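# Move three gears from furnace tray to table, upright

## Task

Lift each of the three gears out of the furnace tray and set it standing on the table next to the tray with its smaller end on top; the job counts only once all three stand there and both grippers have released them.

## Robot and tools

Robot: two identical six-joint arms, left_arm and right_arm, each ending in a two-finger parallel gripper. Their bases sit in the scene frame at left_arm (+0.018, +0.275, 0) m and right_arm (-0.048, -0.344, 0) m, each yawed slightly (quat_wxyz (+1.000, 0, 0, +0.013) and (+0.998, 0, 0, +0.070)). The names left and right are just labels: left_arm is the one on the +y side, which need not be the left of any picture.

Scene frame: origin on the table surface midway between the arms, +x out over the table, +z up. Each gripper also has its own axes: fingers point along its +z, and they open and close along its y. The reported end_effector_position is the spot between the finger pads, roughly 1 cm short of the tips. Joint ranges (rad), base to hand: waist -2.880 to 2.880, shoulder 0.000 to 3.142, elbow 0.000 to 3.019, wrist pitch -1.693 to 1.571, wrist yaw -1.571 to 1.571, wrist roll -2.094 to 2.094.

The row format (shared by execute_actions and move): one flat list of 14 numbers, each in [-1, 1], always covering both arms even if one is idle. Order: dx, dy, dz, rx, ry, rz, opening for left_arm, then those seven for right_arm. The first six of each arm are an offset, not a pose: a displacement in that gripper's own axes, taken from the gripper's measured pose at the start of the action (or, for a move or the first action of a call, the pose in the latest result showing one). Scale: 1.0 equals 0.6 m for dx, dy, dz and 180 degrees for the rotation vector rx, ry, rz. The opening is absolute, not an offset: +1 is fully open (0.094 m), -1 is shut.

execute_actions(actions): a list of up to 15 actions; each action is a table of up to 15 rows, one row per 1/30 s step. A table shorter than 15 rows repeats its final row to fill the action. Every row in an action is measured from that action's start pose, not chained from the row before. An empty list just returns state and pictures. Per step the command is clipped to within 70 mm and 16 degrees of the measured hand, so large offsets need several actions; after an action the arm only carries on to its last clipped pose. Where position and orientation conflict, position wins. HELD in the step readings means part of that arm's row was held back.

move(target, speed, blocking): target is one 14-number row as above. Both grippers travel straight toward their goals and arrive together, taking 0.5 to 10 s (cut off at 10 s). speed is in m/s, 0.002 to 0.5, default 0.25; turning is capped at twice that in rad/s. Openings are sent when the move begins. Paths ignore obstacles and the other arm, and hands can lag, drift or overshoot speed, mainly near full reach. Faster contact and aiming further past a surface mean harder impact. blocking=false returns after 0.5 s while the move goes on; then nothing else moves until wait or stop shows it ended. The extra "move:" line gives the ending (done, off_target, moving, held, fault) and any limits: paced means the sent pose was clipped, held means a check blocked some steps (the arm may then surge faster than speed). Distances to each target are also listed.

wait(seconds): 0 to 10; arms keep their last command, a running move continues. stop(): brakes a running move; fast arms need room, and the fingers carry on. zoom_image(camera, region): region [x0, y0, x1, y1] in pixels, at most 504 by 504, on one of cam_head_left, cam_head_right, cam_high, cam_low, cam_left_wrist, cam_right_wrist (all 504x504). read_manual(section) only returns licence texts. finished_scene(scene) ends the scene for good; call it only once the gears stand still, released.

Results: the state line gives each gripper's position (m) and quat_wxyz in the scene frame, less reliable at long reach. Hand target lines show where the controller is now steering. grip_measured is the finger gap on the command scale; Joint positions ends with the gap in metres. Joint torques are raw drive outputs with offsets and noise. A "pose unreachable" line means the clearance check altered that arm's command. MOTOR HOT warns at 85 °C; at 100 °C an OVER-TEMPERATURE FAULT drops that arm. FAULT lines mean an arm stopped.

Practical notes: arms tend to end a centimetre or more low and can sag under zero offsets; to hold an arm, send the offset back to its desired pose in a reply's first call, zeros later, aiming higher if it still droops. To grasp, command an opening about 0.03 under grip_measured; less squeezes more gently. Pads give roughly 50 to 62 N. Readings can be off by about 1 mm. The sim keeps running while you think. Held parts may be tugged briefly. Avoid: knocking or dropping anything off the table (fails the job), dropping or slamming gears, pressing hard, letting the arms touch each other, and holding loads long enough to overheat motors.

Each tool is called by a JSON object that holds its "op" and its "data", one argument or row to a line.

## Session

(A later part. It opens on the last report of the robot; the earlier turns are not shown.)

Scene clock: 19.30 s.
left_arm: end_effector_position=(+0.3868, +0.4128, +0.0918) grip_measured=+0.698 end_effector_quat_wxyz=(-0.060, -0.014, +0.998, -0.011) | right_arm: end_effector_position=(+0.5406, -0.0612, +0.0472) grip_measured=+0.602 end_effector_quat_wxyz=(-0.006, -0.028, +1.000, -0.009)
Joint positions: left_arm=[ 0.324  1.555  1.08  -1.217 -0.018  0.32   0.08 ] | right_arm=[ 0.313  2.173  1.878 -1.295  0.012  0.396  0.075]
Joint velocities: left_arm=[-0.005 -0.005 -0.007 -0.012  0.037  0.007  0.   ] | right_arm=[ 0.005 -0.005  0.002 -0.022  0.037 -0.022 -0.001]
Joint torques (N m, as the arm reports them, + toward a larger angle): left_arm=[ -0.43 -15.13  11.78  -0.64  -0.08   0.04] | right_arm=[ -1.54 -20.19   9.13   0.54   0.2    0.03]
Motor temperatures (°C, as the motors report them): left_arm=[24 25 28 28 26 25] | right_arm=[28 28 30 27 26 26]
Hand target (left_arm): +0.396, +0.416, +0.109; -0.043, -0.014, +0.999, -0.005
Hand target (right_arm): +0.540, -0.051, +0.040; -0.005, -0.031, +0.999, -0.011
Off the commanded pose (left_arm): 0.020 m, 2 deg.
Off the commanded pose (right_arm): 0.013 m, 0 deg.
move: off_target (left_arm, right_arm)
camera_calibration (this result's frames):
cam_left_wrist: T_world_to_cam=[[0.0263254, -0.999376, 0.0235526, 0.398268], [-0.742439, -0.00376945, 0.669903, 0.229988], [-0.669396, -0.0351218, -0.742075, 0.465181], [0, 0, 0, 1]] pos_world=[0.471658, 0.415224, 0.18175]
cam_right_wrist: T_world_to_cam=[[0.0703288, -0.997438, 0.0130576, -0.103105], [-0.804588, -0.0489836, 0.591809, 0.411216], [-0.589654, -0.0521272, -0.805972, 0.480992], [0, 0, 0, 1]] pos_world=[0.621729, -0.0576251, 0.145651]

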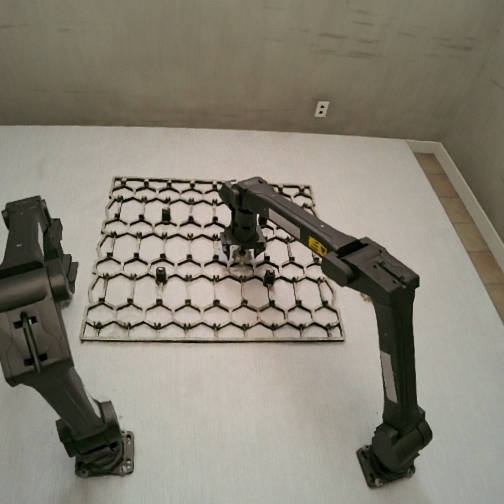

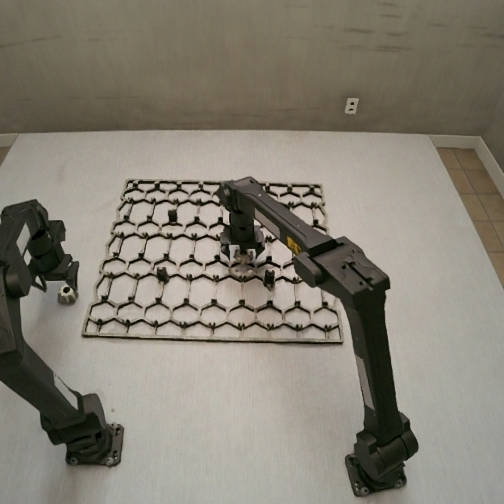

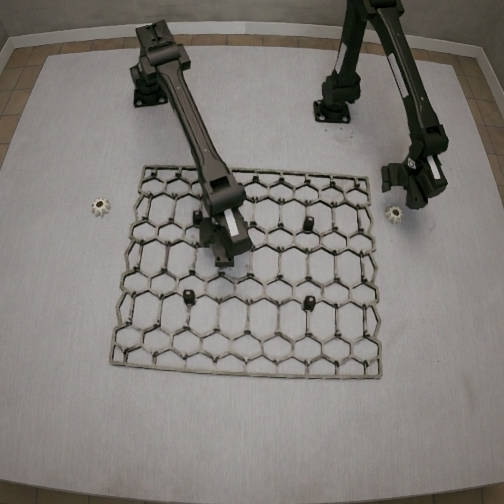

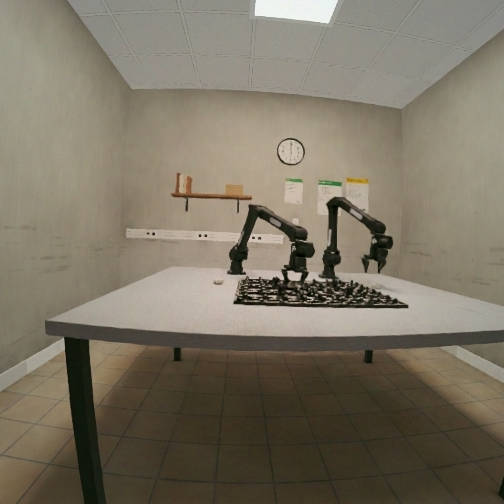

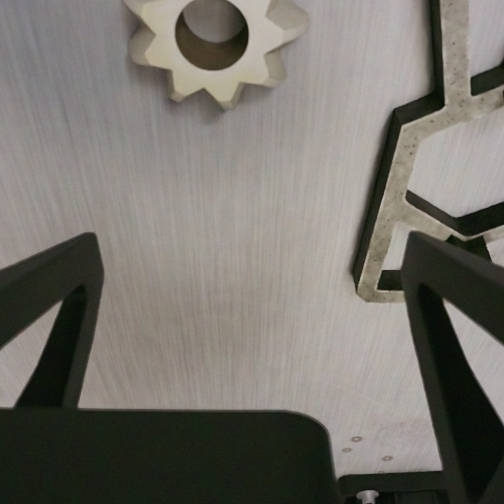

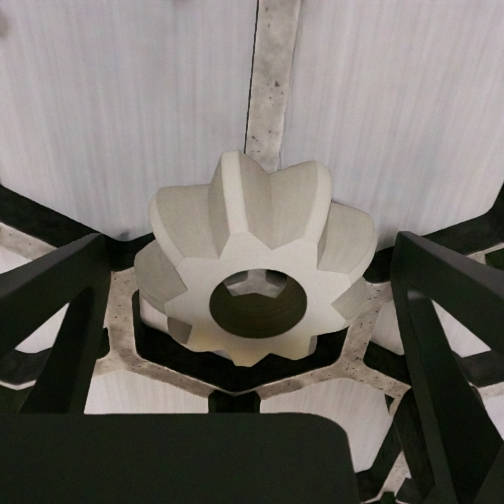

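{"op": "move", "data": {
  "target": [0,0,0,0,0,0,0.7, 0,0,0.035,0,0,0,0.6],
  "speed": 0.08
}}

{"op": "move", "data": {
  "target": [0,0,0,0,0,0,0.7, 0,0,0,0,0,0,-0.3]
}}

Scene clock: 20.13 s.
left_arm: end_effector_position=(+0.3868, +0.4128, +0.0918) grip_measured=+0.698 end_effector_quat_wxyz=(-0.060, -0.014, +0.998, -0.011) | right_arm: end_effector_position=(+0.5414, -0.0608, +0.0395) grip_measured=+0.602 end_effector_quat_wxyz=(+0.000, -0.028, +1.000, -0.006)
Joint positions: left_arm=[ 0.324  1.555  1.08  -1.217 -0.018  0.32   0.08 ] | right_arm=[ 0.313  2.173  1.857 -1.26   0.012  0.396  0.075]
Joint velocities: left_arm=[ 0.015  0.005  0.007 -0.007 -0.037 -0.051  0.   ] | right_arm=[-0.005 -0.015 -0.002  0.007 -0.007  0.022 -0.001]
Joint torques (N m, as the arm reports them, + toward a larger angle): left_arm=[ -0.14 -13.48   8.95  -0.02  -0.05   0.01] | right_arm=[ -2.76 -20.04   7.98   0.57   0.12  -0.14]
Motor temperatures (°C, as the motors report them): left_arm=[24 26 28 28 26 25] | right_arm=[28 28 30 27 26 26]
Hand target (left_arm): +0.387, +0.413, +0.092; -0.060, -0.014, +0.998, -0.011
Hand target (right_arm): +0.540, -0.062, +0.027; -0.006, -0.028, +1.000, -0.009
Off the commanded pose (left_arm): 0.000 m, 0 deg.
Off the commanded pose (right_arm): 0.013 m, 1 deg.
move: off_target (right_arm)
camera_calibration (this result's frames):
cam_left_wrist: T_world_to_cam=[[0.0263254, -0.999376, 0.0235526, 0.398268], [-0.742439, -0.00376945, 0.669903, 0.229988], [-0.669396, -0.0351218, -0.742075, 0.465181], [0, 0, 0, 1]] pos_world=[0.471658, 0.415224, 0.18175]
cam_right_wrist: T_world_to_cam=[[0.0701991, -0.997501, 0.00793798, -0.102376], [-0.811835, -0.0525052, 0.581521, 0.420601], [-0.579652, -0.0472666, -0.813492, 0.470509], [0, 0, 0, 1]] pos_world=[0.621376, -0.0577967, 0.13898]

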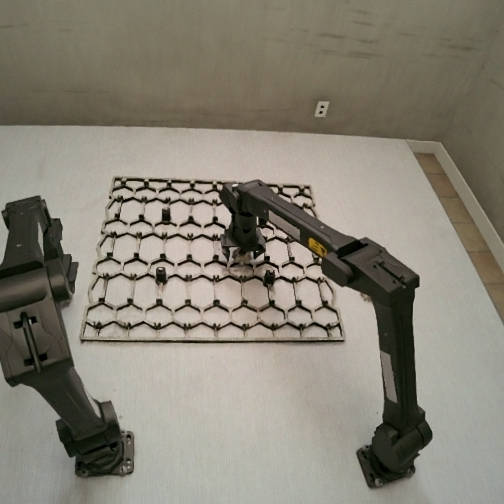

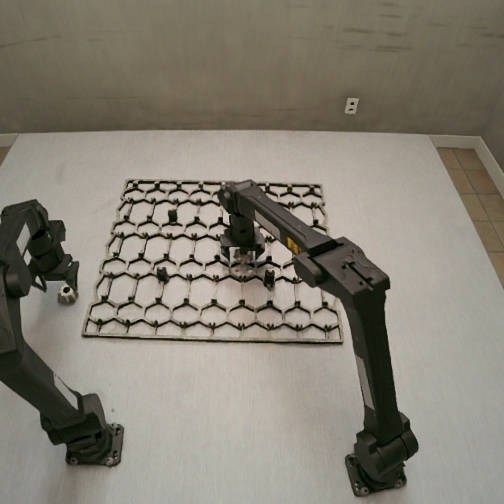

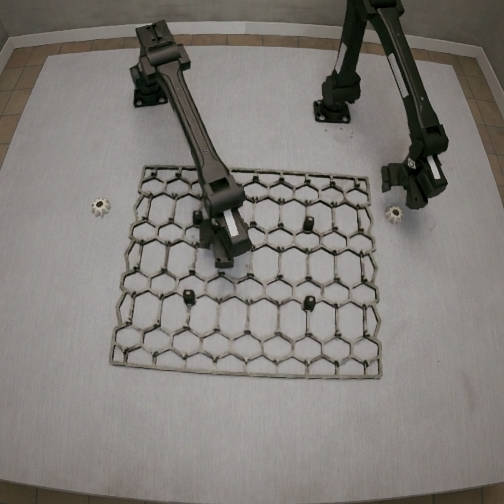

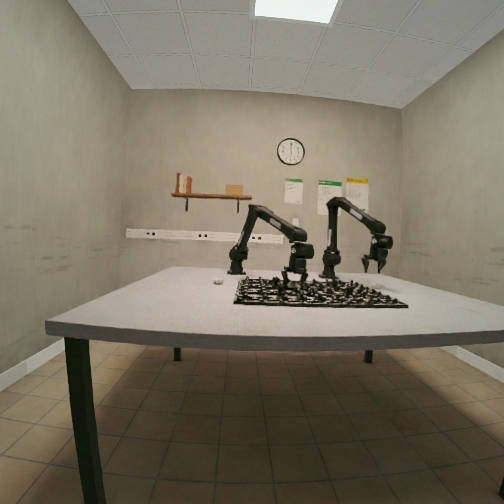

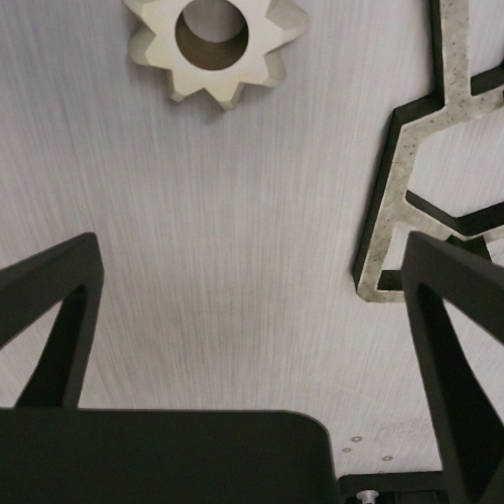

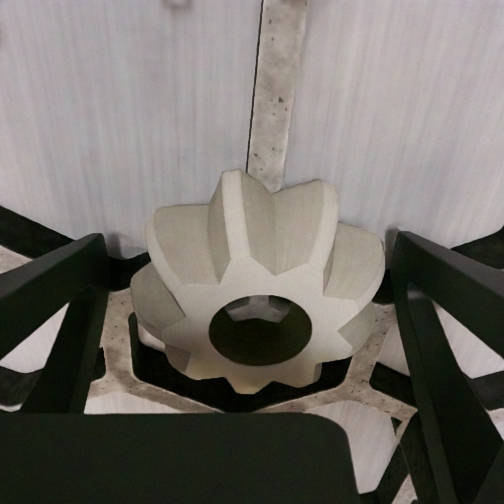

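Scene clock: 20.63 s.
left_arm: end_effector_position=(+0.3868, +0.4128, +0.0918) grip_measured=+0.698 end_effector_quat_wxyz=(-0.060, -0.014, +0.998, -0.011) | right_arm: end_effector_position=(+0.5416, -0.0604, +0.0395) grip_measured=+0.211 end_effector_quat_wxyz=(+0.000, -0.027, +1.000, -0.005)
Joint positions: left_arm=[ 0.324  1.555  1.08  -1.217 -0.018  0.32   0.08 ] | right_arm=[ 0.313  2.173  1.857 -1.259  0.01   0.398  0.057]
Joint velocities: left_arm=[-0.005 -0.005 -0.012  0.002  0.066 -0.007 -0.001] | right_arm=[-0.005 -0.015 -0.007 -0.007 -0.022  0.007 -0.001]
Joint torques (N m, as the arm reports them, + toward a larger angle): left_arm=[ -0.76 -13.64   8.99  -0.04  -0.11   0.03] | right_arm=[ -2.5  -21.74   8.65   0.12   0.14  -0.11]
Motor temperatures (°C, as the motors report them): left_arm=[24 26 28 28 26 25] | right_arm=[28 28 30 27 26 26]
Hand target (left_arm): +0.387, +0.413, +0.092; -0.060, -0.014, +0.998, -0.011
Hand target (right_arm): +0.541, -0.061, +0.040; +0.000, -0.028, +1.000, -0.006
Off the commanded pose (left_arm): 0.000 m, 0 deg.
Off the commanded pose (right_arm): 0.000 m, 0 deg.
move: done
camera_calibration (this result's frames):
cam_left_wrist: T_world_to_cam=[[0.0263254, -0.999376, 0.0235526, 0.398268], [-0.742439, -0.00376945, 0.669903, 0.229988], [-0.669396, -0.0351218, -0.742075, 0.465181], [0, 0, 0, 1]] pos_world=[0.471658, 0.415224, 0.18175]
cam_right_wrist: T_world_to_cam=[[0.0690483, -0.997595, 0.00609512, -0.101337], [-0.812114, -0.0526597, 0.581118, 0.420892], [-0.579399, -0.0450751, -0.813797, 0.47061], [0, 0, 0, 1]] pos_world=[0.62148, -0.0577162, 0.139011]

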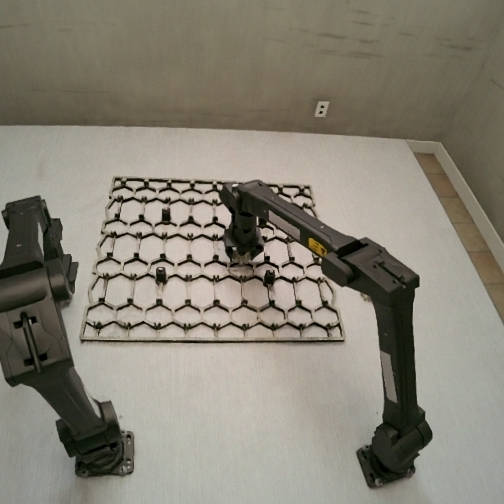

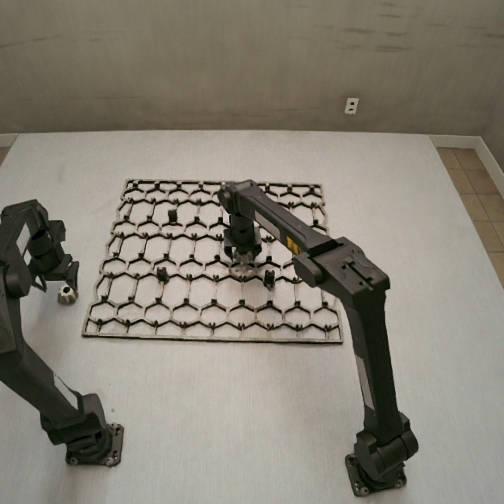

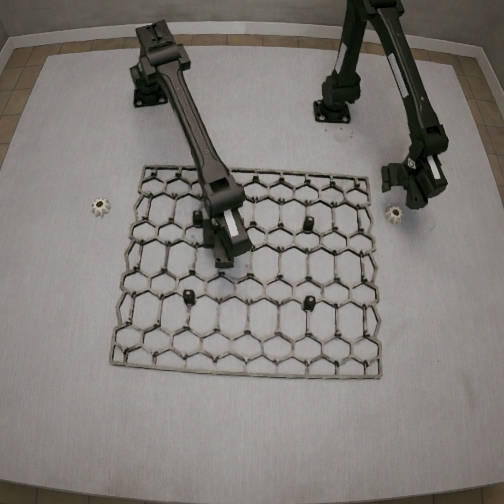

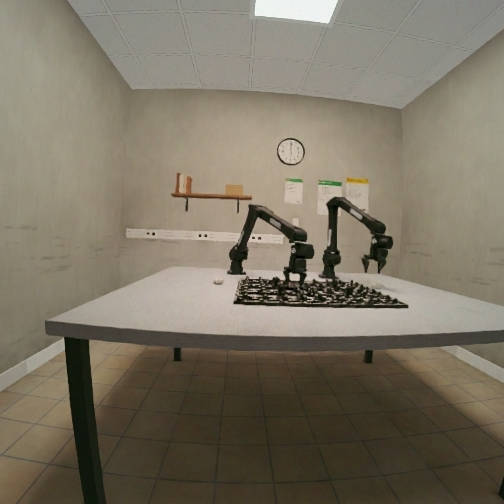

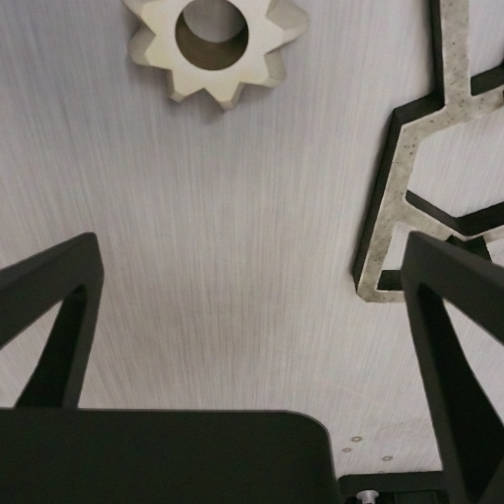

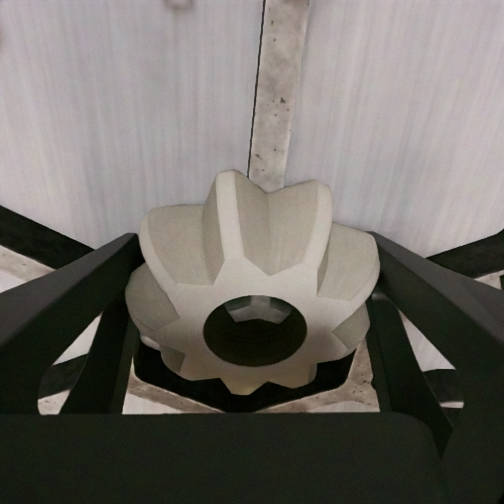

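{"op": "move", "data": {
  "target": [0,0,0,0,0,0,0.7, -0.02,0,-0.17,0,0,0,0.1],
  "speed": 0.15
}}

{"op": "move", "data": {
  "target": [0,0,0,0,0,0,0.7, -0.04,-0.64,-0.04,0,-0.02,0,0.1],
  "speed": 0.25
}}

Scene clock: 21.90 s.
left_arm: end_effector_position=(+0.3868, +0.4128, +0.0918) grip_measured=+0.698 end_effector_quat_wxyz=(-0.060, -0.014, +0.998, -0.011) | right_arm: end_effector_position=(+0.5313, -0.0658, +0.0914) grip_measured=+0.211 end_effector_quat_wxyz=(-0.044, -0.026, +0.998, -0.027)
Joint positions: left_arm=[ 0.324  1.555  1.08  -1.217 -0.018  0.32   0.08 ] | right_arm=[ 0.313  2.173  1.994 -1.494  0.012  0.4    0.057]
Joint velocities: left_arm=[-0.024 -0.005 -0.012 -0.002  0.037  0.007 -0.001] | right_arm=[-0.015 -0.015 -0.012 -0.012  0.022 -0.007  0.   ]
Joint torques (N m, as the arm reports them, + toward a larger angle): left_arm=[ -0.32 -13.37   8.86  -0.05  -0.11   0.04] | right_arm=[ -3.71 -25.26  14.4   -0.62   0.03  -0.17]
Motor temperatures (°C, as the motors report them): left_arm=[24 26 28 28 26 25] | right_arm=[28 29 30 27 26 26]
Hand target (left_arm): +0.387, +0.413, +0.092; -0.060, -0.014, +0.998, -0.011
Hand target (right_arm): +0.550, -0.061, +0.142; +0.001, -0.027, +1.000, -0.006
Off the commanded pose (left_arm): 0.000 m, 0 deg.
Off the commanded pose (right_arm): 0.055 m, 6 deg.
move: off_target (right_arm)
camera_calibration (this result's frames):
cam_left_wrist: T_world_to_cam=[[0.0263254, -0.999376, 0.0235526, 0.398268], [-0.742439, -0.00376945, 0.669903, 0.229988], [-0.669396, -0.0351218, -0.742075, 0.465181], [0, 0, 0, 1]] pos_world=[0.471658, 0.415224, 0.18175]
cam_right_wrist: T_world_to_cam=[[0.0687495, -0.996614, 0.0450947, -0.109622], [-0.757725, -0.0227606, 0.652177, 0.348718], [-0.648942, -0.0790062, -0.756724, 0.536133], [0, 0, 0, 1]] pos_world=[0.619688, -0.0589556, 0.183222]

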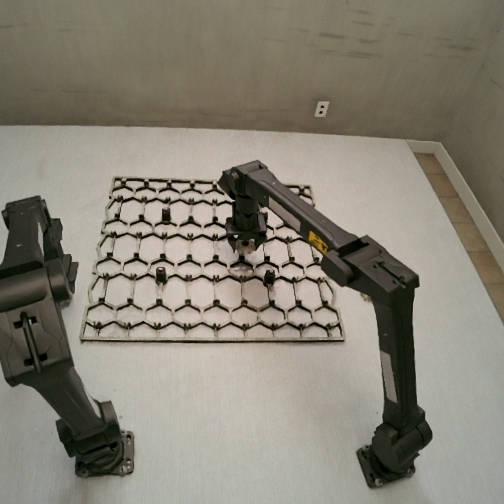

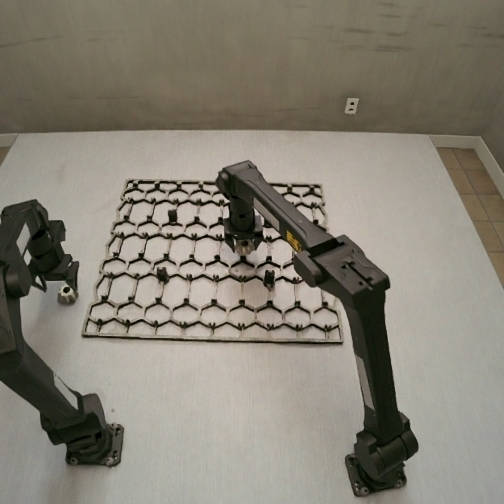

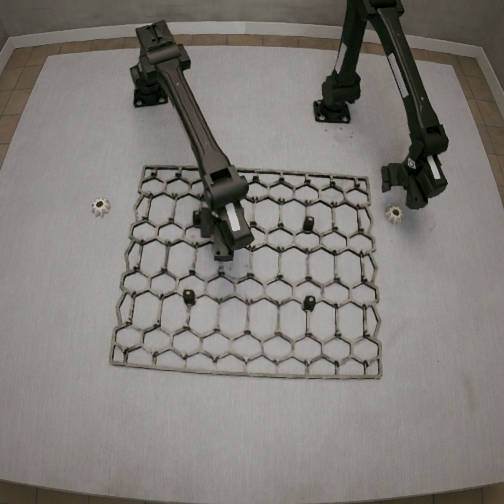

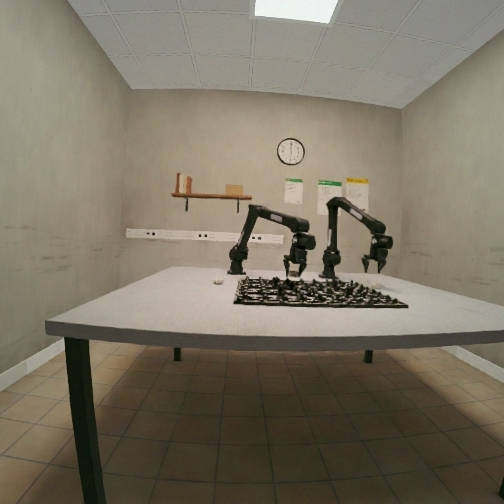

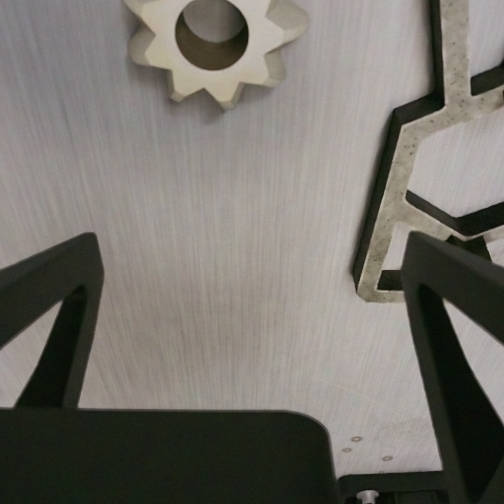

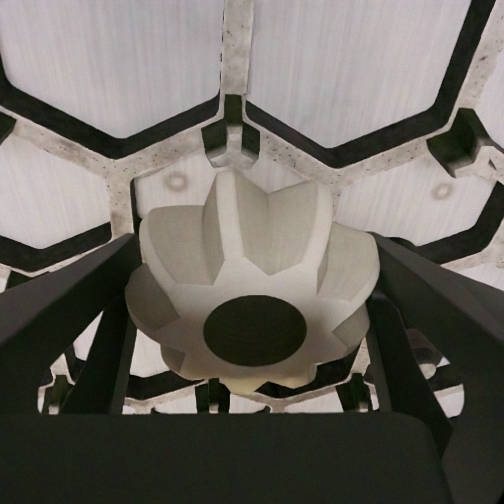

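Scene clock: 23.77 s.
left_arm: end_effector_position=(+0.3868, +0.4128, +0.0918) grip_measured=+0.698 end_effector_quat_wxyz=(-0.060, -0.014, +0.998, -0.011) | right_arm: end_effector_position=(+0.5166, -0.1192, +0.0468) grip_measured=+0.211 end_effector_quat_wxyz=(-0.018, -0.083, +0.996, -0.005)
Joint positions: left_arm=[ 0.324  1.555  1.08  -1.217 -0.018  0.32   0.08 ] | right_arm=[ 0.241  2.066  1.693 -1.237 -0.     0.214  0.057]
Joint velocities: left_arm=[ 0.005 -0.005  0.017 -0.012 -0.081 -0.051  0.   ] | right_arm=[-0.015 -0.005 -0.022  0.007 -0.022 -0.007 -0.   ]
Joint torques (N m, as the arm reports them, + toward a larger angle): left_arm=[ -1.29 -13.49   8.99  -0.04  -0.1    0.03] | right_arm=[-11.29 -22.94   6.27  -1.2    1.65   0.  ]
Motor temperatures (°C, as the motors report them): left_arm=[24 26 28 28 26 25] | right_arm=[28 29 30 27 26 26]
Hand target (left_arm): +0.387, +0.413, +0.092; -0.060, -0.014, +0.998, -0.011
Hand target (right_arm): +0.527, -0.186, +0.063; -0.014, -0.027, +0.999, -0.028
Off the commanded pose (left_arm): 0.000 m, 0 deg.
Off the commanded pose (right_arm): 0.344 m, 7 deg; position clipped at the last step of the last action.
move: off_target (right_arm); limits=paced
camera_calibration (this result's frames):
cam_left_wrist: T_world_to_cam=[[0.0263254, -0.999376, 0.0235526, 0.398268], [-0.742439, -0.00376945, 0.669903, 0.229988], [-0.669396, -0.0351218, -0.742075, 0.465181], [0, 0, 0, 1]] pos_world=[0.471658, 0.415224, 0.18175]
cam_right_wrist: T_world_to_cam=[[0.179443, -0.983766, 0.0023127, -0.213498], [-0.778699, -0.1406, 0.611441, 0.364147], [-0.60119, -0.11152, -0.791287, 0.461686], [0, 0, 0, 1]] pos_world=[0.599432, -0.107346, 0.143166]

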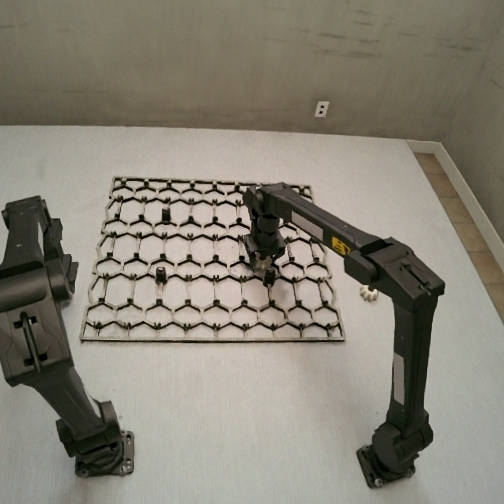

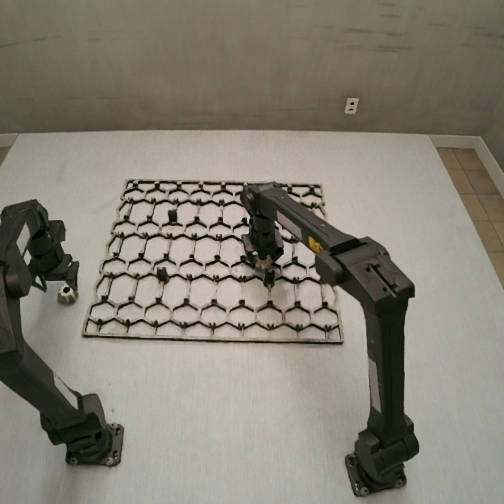

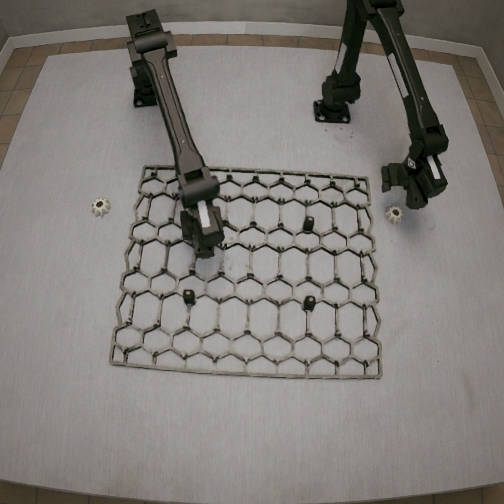

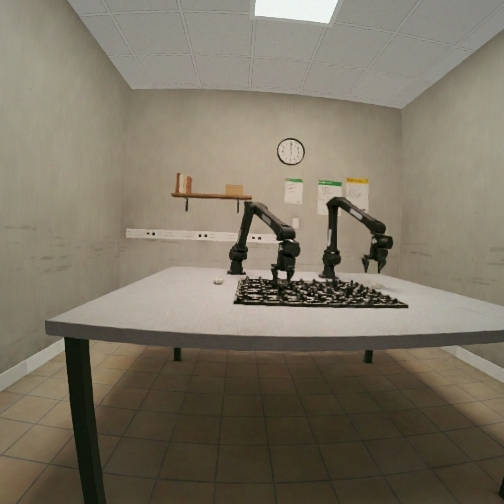

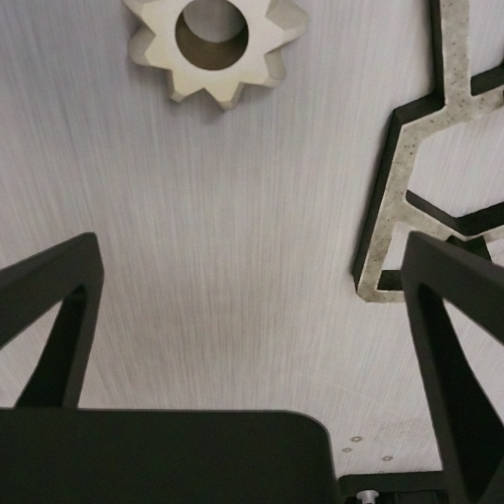

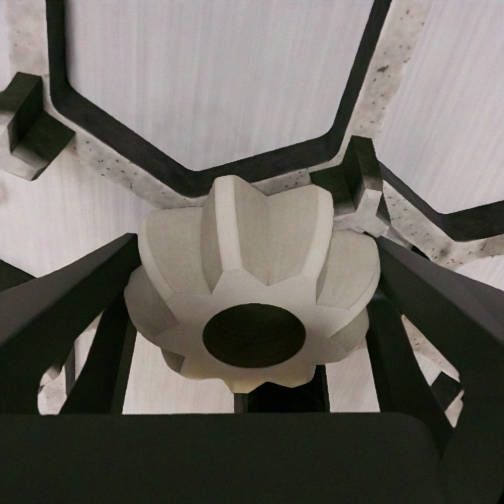

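Sagged into the peg. Lift higher first.

{"op": "move", "data": {
  "target": [0,0,0,0,0,0,0.7, 0,0.01,-0.3,0,0,0,0.1],
  "speed": 0.15
}}

Scene clock: 27.07 s.
left_arm: end_effector_position=(+0.3868, +0.4128, +0.0918) grip_measured=+0.698 end_effector_quat_wxyz=(-0.060, -0.014, +0.998, -0.011) | right_arm: end_effector_position=(+0.5092, -0.1194, +0.1886) grip_measured=+0.211 end_effector_quat_wxyz=(-0.057, -0.083, +0.995, -0.015)
Joint positions: left_arm=[ 0.324  1.555  1.08  -1.217 -0.018  0.32   0.08 ] | right_arm=[ 0.244  2.022  1.999 -1.666 -0.005  0.216  0.057]
Joint velocities: left_arm=[ 0.005 -0.005  0.007 -0.017 -0.007  0.037 -0.003] | right_arm=[ 0.015 -0.005 -0.017  0.007 -0.007 -0.022  0.   ]
Joint torques (N m, as the arm reports them, + toward a larger angle): left_arm=[ -0.45 -13.43   9.02  -0.11  -0.07   0.02] | right_arm=[ -2.66 -22.34  15.23  -1.     0.19  -0.05]
Motor temperatures (°C, as the motors report them): left_arm=[24 26 28 28 26 25] | right_arm=[28 29 31 27 26 26]
Hand target (left_arm): +0.387, +0.413, +0.092; -0.060, -0.014, +0.998, -0.011
Hand target (right_arm): +0.520, -0.113, +0.227; -0.018, -0.083, +0.996, -0.005
Off the commanded pose (left_arm): 0.000 m, 0 deg.
Off the commanded pose (right_arm): 0.041 m, 5 deg.
move: off_target (right_arm); limits=paced
camera_calibration (this result's frames):
cam_left_wrist: T_world_to_cam=[[0.0263254, -0.999376, 0.0235526, 0.398268], [-0.742439, -0.00376945, 0.669903, 0.229988], [-0.669396, -0.0351218, -0.742075, 0.465181], [0, 0, 0, 1]] pos_world=[0.471658, 0.415224, 0.18175]
cam_right_wrist: T_world_to_cam=[[0.180509, -0.983468, 0.014374, -0.21549], [-0.729941, -0.124152, 0.67214, 0.237285], [-0.659244, -0.131819, -0.740284, 0.586951], [0, 0, 0, 1]] pos_world=[0.599045, -0.105097, 0.278119]

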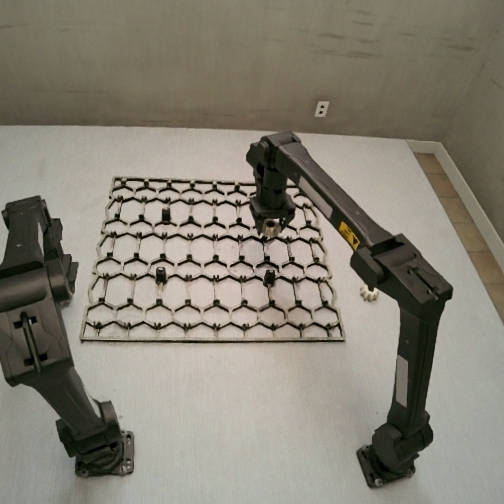

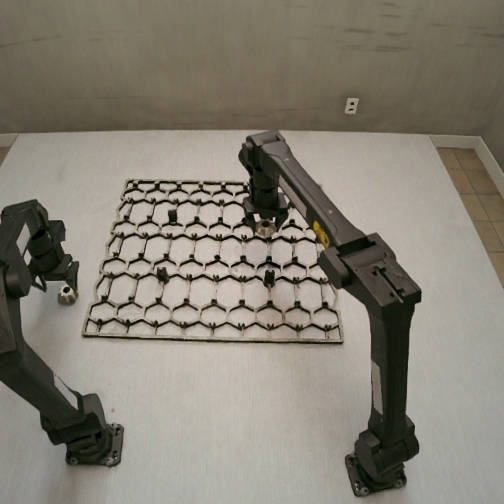

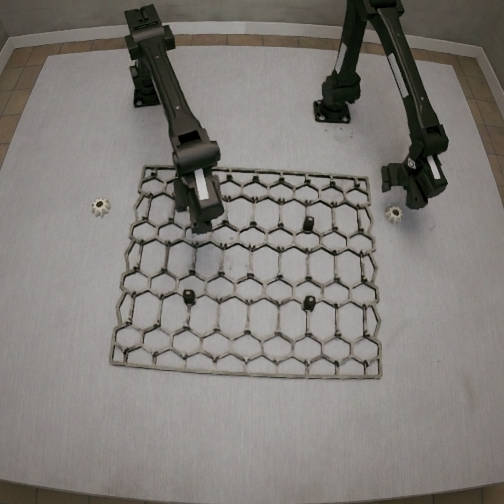

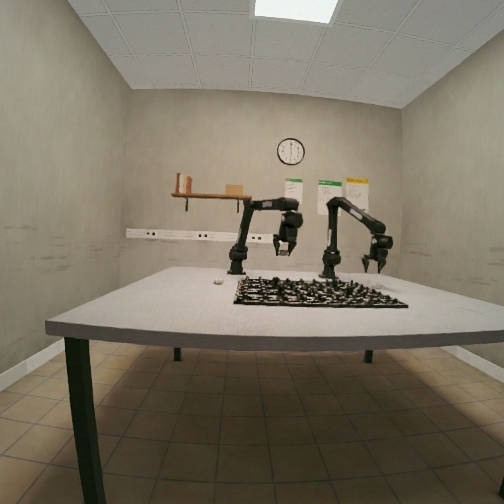

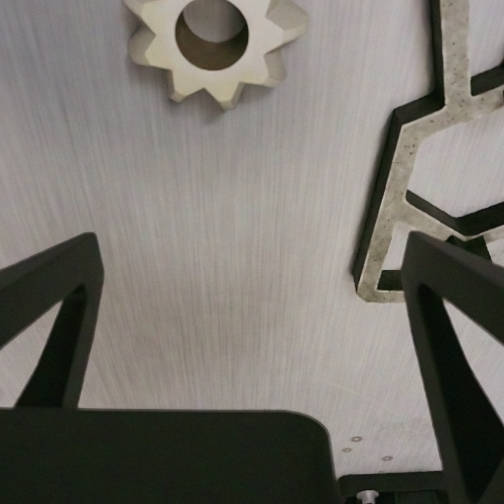

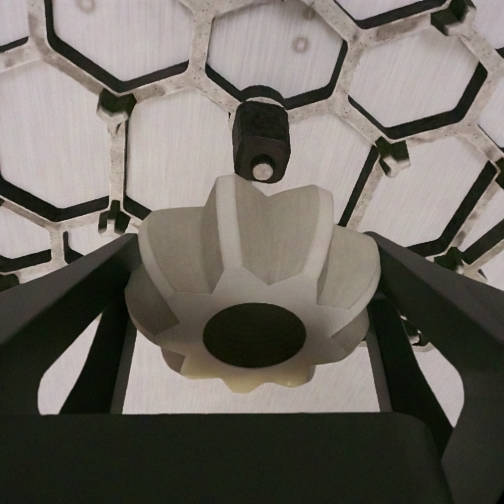

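{"op": "move", "data": {
  "target": [0,0,0,0,0,0,0.7, 0.025,-0.553,0,0,-0.02,0,0.1],
  "speed": 0.2
}}

Scene clock: 29.40 s.
left_arm: end_effector_position=(+0.3868, +0.4128, +0.0918) grip_measured=+0.698 end_effector_quat_wxyz=(-0.060, -0.014, +0.998, -0.011) | right_arm: end_effector_position=(+0.5249, -0.4482, +0.1547) grip_measured=+0.211 end_effector_quat_wxyz=(-0.077, -0.076, +0.994, -0.007)
Joint positions: left_arm=[ 0.324  1.555  1.08  -1.217 -0.018  0.32   0.08 ] | right_arm=[-0.303  1.995  1.864 -1.587  0.05  -0.313  0.057]
Joint velocities: left_arm=[-0.005  0.005  0.002  0.007  0.007  0.037 -0.001] | right_arm=[ 0.015 -0.015  0.007 -0.002  0.081  0.066 -0.   ]
Joint torques (N m, as the arm reports them, + toward a larger angle): left_arm=[ -0.85 -13.15   8.88  -0.11  -0.08   0.02] | right_arm=[ -2.75 -21.88  15.3   -0.2    0.05  -0.24]
Motor temperatures (°C, as the motors report them): left_arm=[24 26 28 28 26 25] | right_arm=[28 29 31 27 26 26]
Hand target (left_arm): +0.387, +0.413, +0.092; -0.060, -0.014, +0.998, -0.011
Hand target (right_arm): +0.545, -0.449, +0.198; -0.027, -0.083, +0.996, -0.019
Off the commanded pose (left_arm): 0.000 m, 0 deg.
Off the commanded pose (right_arm): 0.049 m, 6 deg.
move: off_target (right_arm)
camera_calibration (this result's frames):
cam_left_wrist: T_world_to_cam=[[0.0263254, -0.999376, 0.0235526, 0.398268], [-0.742439, -0.00376945, 0.669903, 0.229988], [-0.669396, -0.0351218, -0.742075, 0.465181], [0, 0, 0, 1]] pos_world=[0.471658, 0.415224, 0.18175]
cam_right_wrist: T_world_to_cam=[[0.165764, -0.98615, -0.0055766, -0.531575], [-0.7034, -0.122196, 0.700211, 0.213371], [-0.691195, -0.112148, -0.713914, 0.550395], [0, 0, 0, 1]] pos_world=[0.618632, -0.436414, 0.240565]

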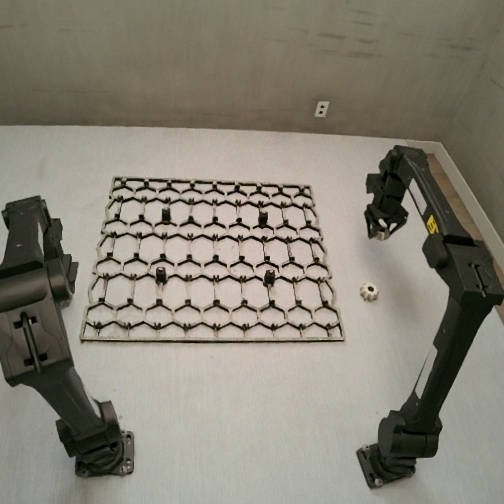

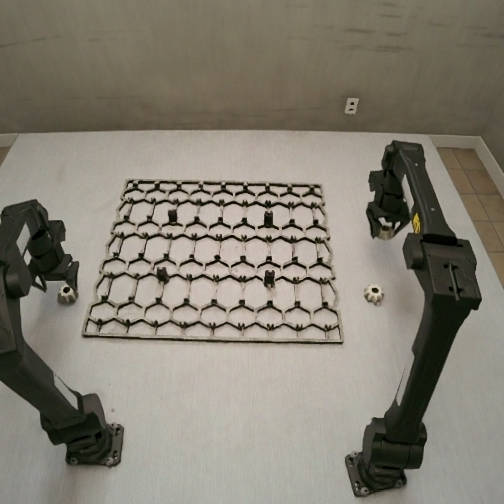

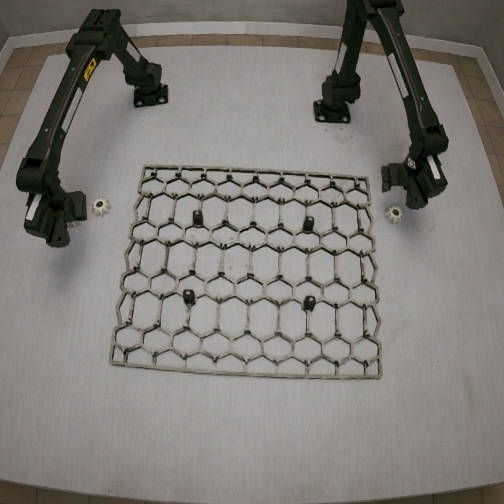

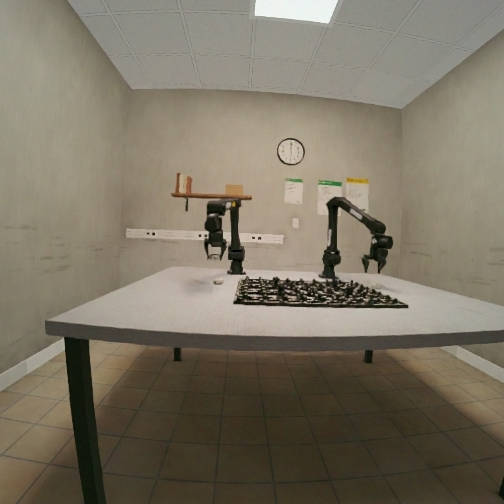

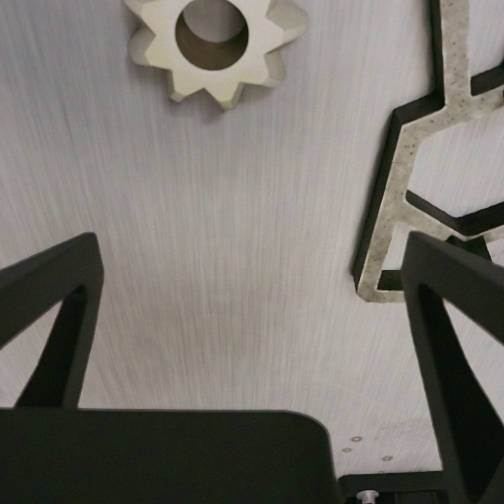

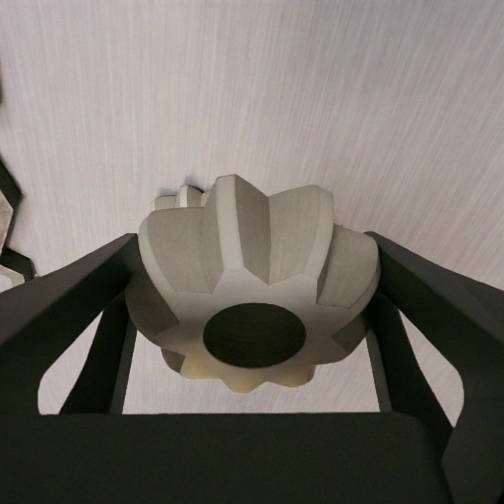

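Descend to about z 0.04 while levelling.

{"op": "move", "data": {
  "target": [0,0,0,0,0,0,0.7, -0.03,0,0.185,0,-0.055,0,0.1],
  "speed": 0.12
}}

Scene clock: 30.77 s.
left_arm: end_effector_position=(+0.3868, +0.4128, +0.0918) grip_measured=+0.698 end_effector_quat_wxyz=(-0.060, -0.014, +0.998, -0.011) | right_arm: end_effector_position=(+0.5210, -0.4391, +0.0300) grip_measured=+0.211 end_effector_quat_wxyz=(-0.008, -0.079, +0.997, +0.001)
Joint positions: left_arm=[ 0.324  1.555  1.08  -1.217 -0.018  0.32   0.08 ] | right_arm=[-0.303  1.995  1.528 -1.12   0.001 -0.321  0.057]
Joint velocities: left_arm=[ 0.005  0.005 -0.002 -0.012 -0.051 -0.007  0.002] | right_arm=[-0.015  0.005 -0.007 -0.017 -0.066 -0.007 -0.001]
Joint torques (N m, as the arm reports them, + toward a larger angle): left_arm=[ -0.81 -13.24   8.93  -0.07  -0.1    0.04] | right_arm=[ -4.69 -19.55   8.47   0.4   -0.13  -0.16]
Motor temperatures (°C, as the motors report them): left_arm=[24 26 28 28 26 25] | right_arm=[28 29 31 27 26 26]
Hand target (left_arm): +0.387, +0.413, +0.092; -0.060, -0.014, +0.998, -0.011
Hand target (right_arm): +0.526, -0.448, +0.042; +0.009, -0.076, +0.997, -0.000
Off the commanded pose (left_arm): 0.000 m, 0 deg.
Off the commanded pose (right_arm): 0.016 m, 2 deg.
move: off_target (right_arm)
camera_calibration (this result's frames):
cam_left_wrist: T_world_to_cam=[[0.0263254, -0.999376, 0.0235526, 0.398268], [-0.742439, -0.00376945, 0.669903, 0.229988], [-0.669396, -0.0351218, -0.742075, 0.465181], [0, 0, 0, 1]] pos_world=[0.471658, 0.415224, 0.18175]
cam_right_wrist: T_world_to_cam=[[0.170759, -0.985272, -0.0089487, -0.524776], [-0.792027, -0.142658, 0.593584, 0.339425], [-0.586119, -0.094272, -0.804722, 0.415508], [0, 0, 0, 1]] pos_world=[0.601981, -0.429455, 0.128195]

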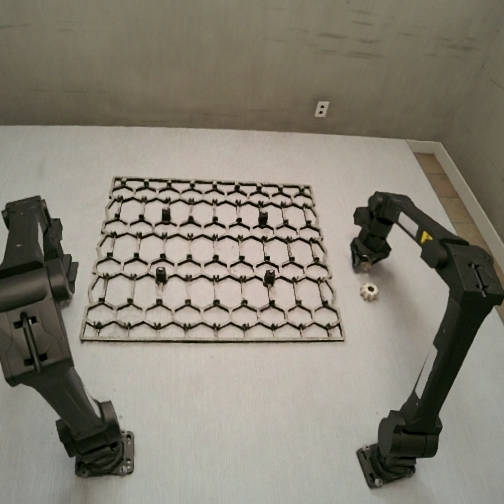

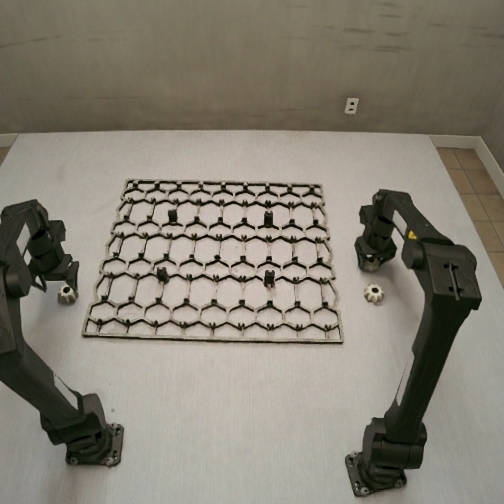

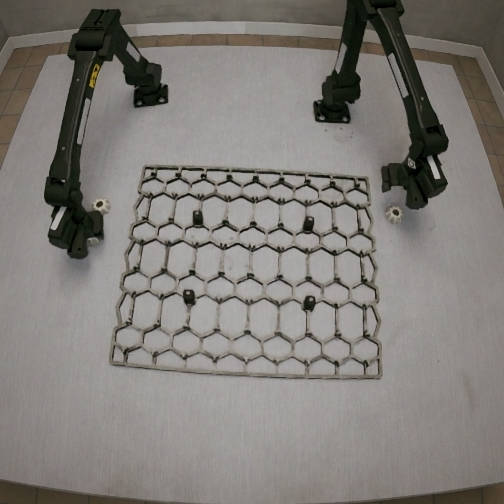

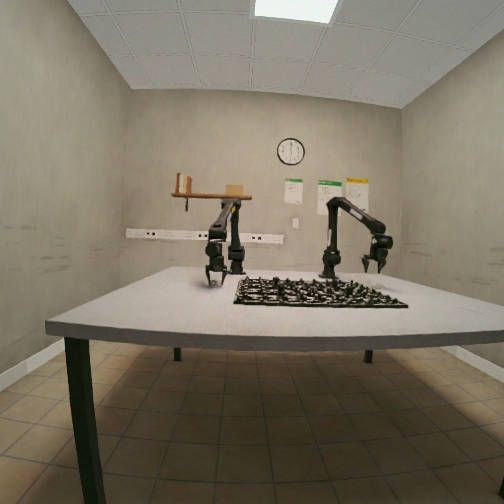

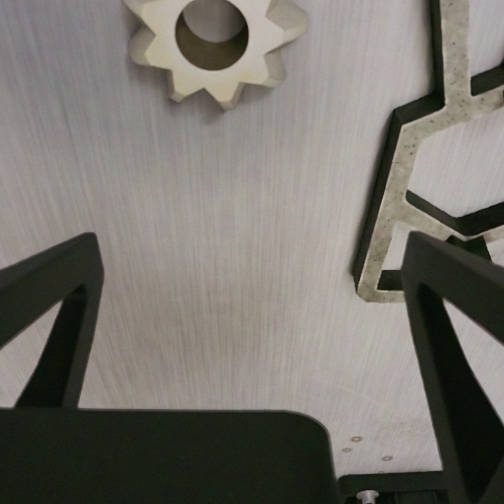

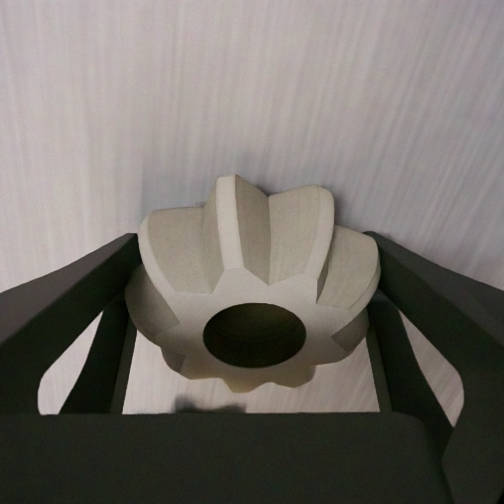

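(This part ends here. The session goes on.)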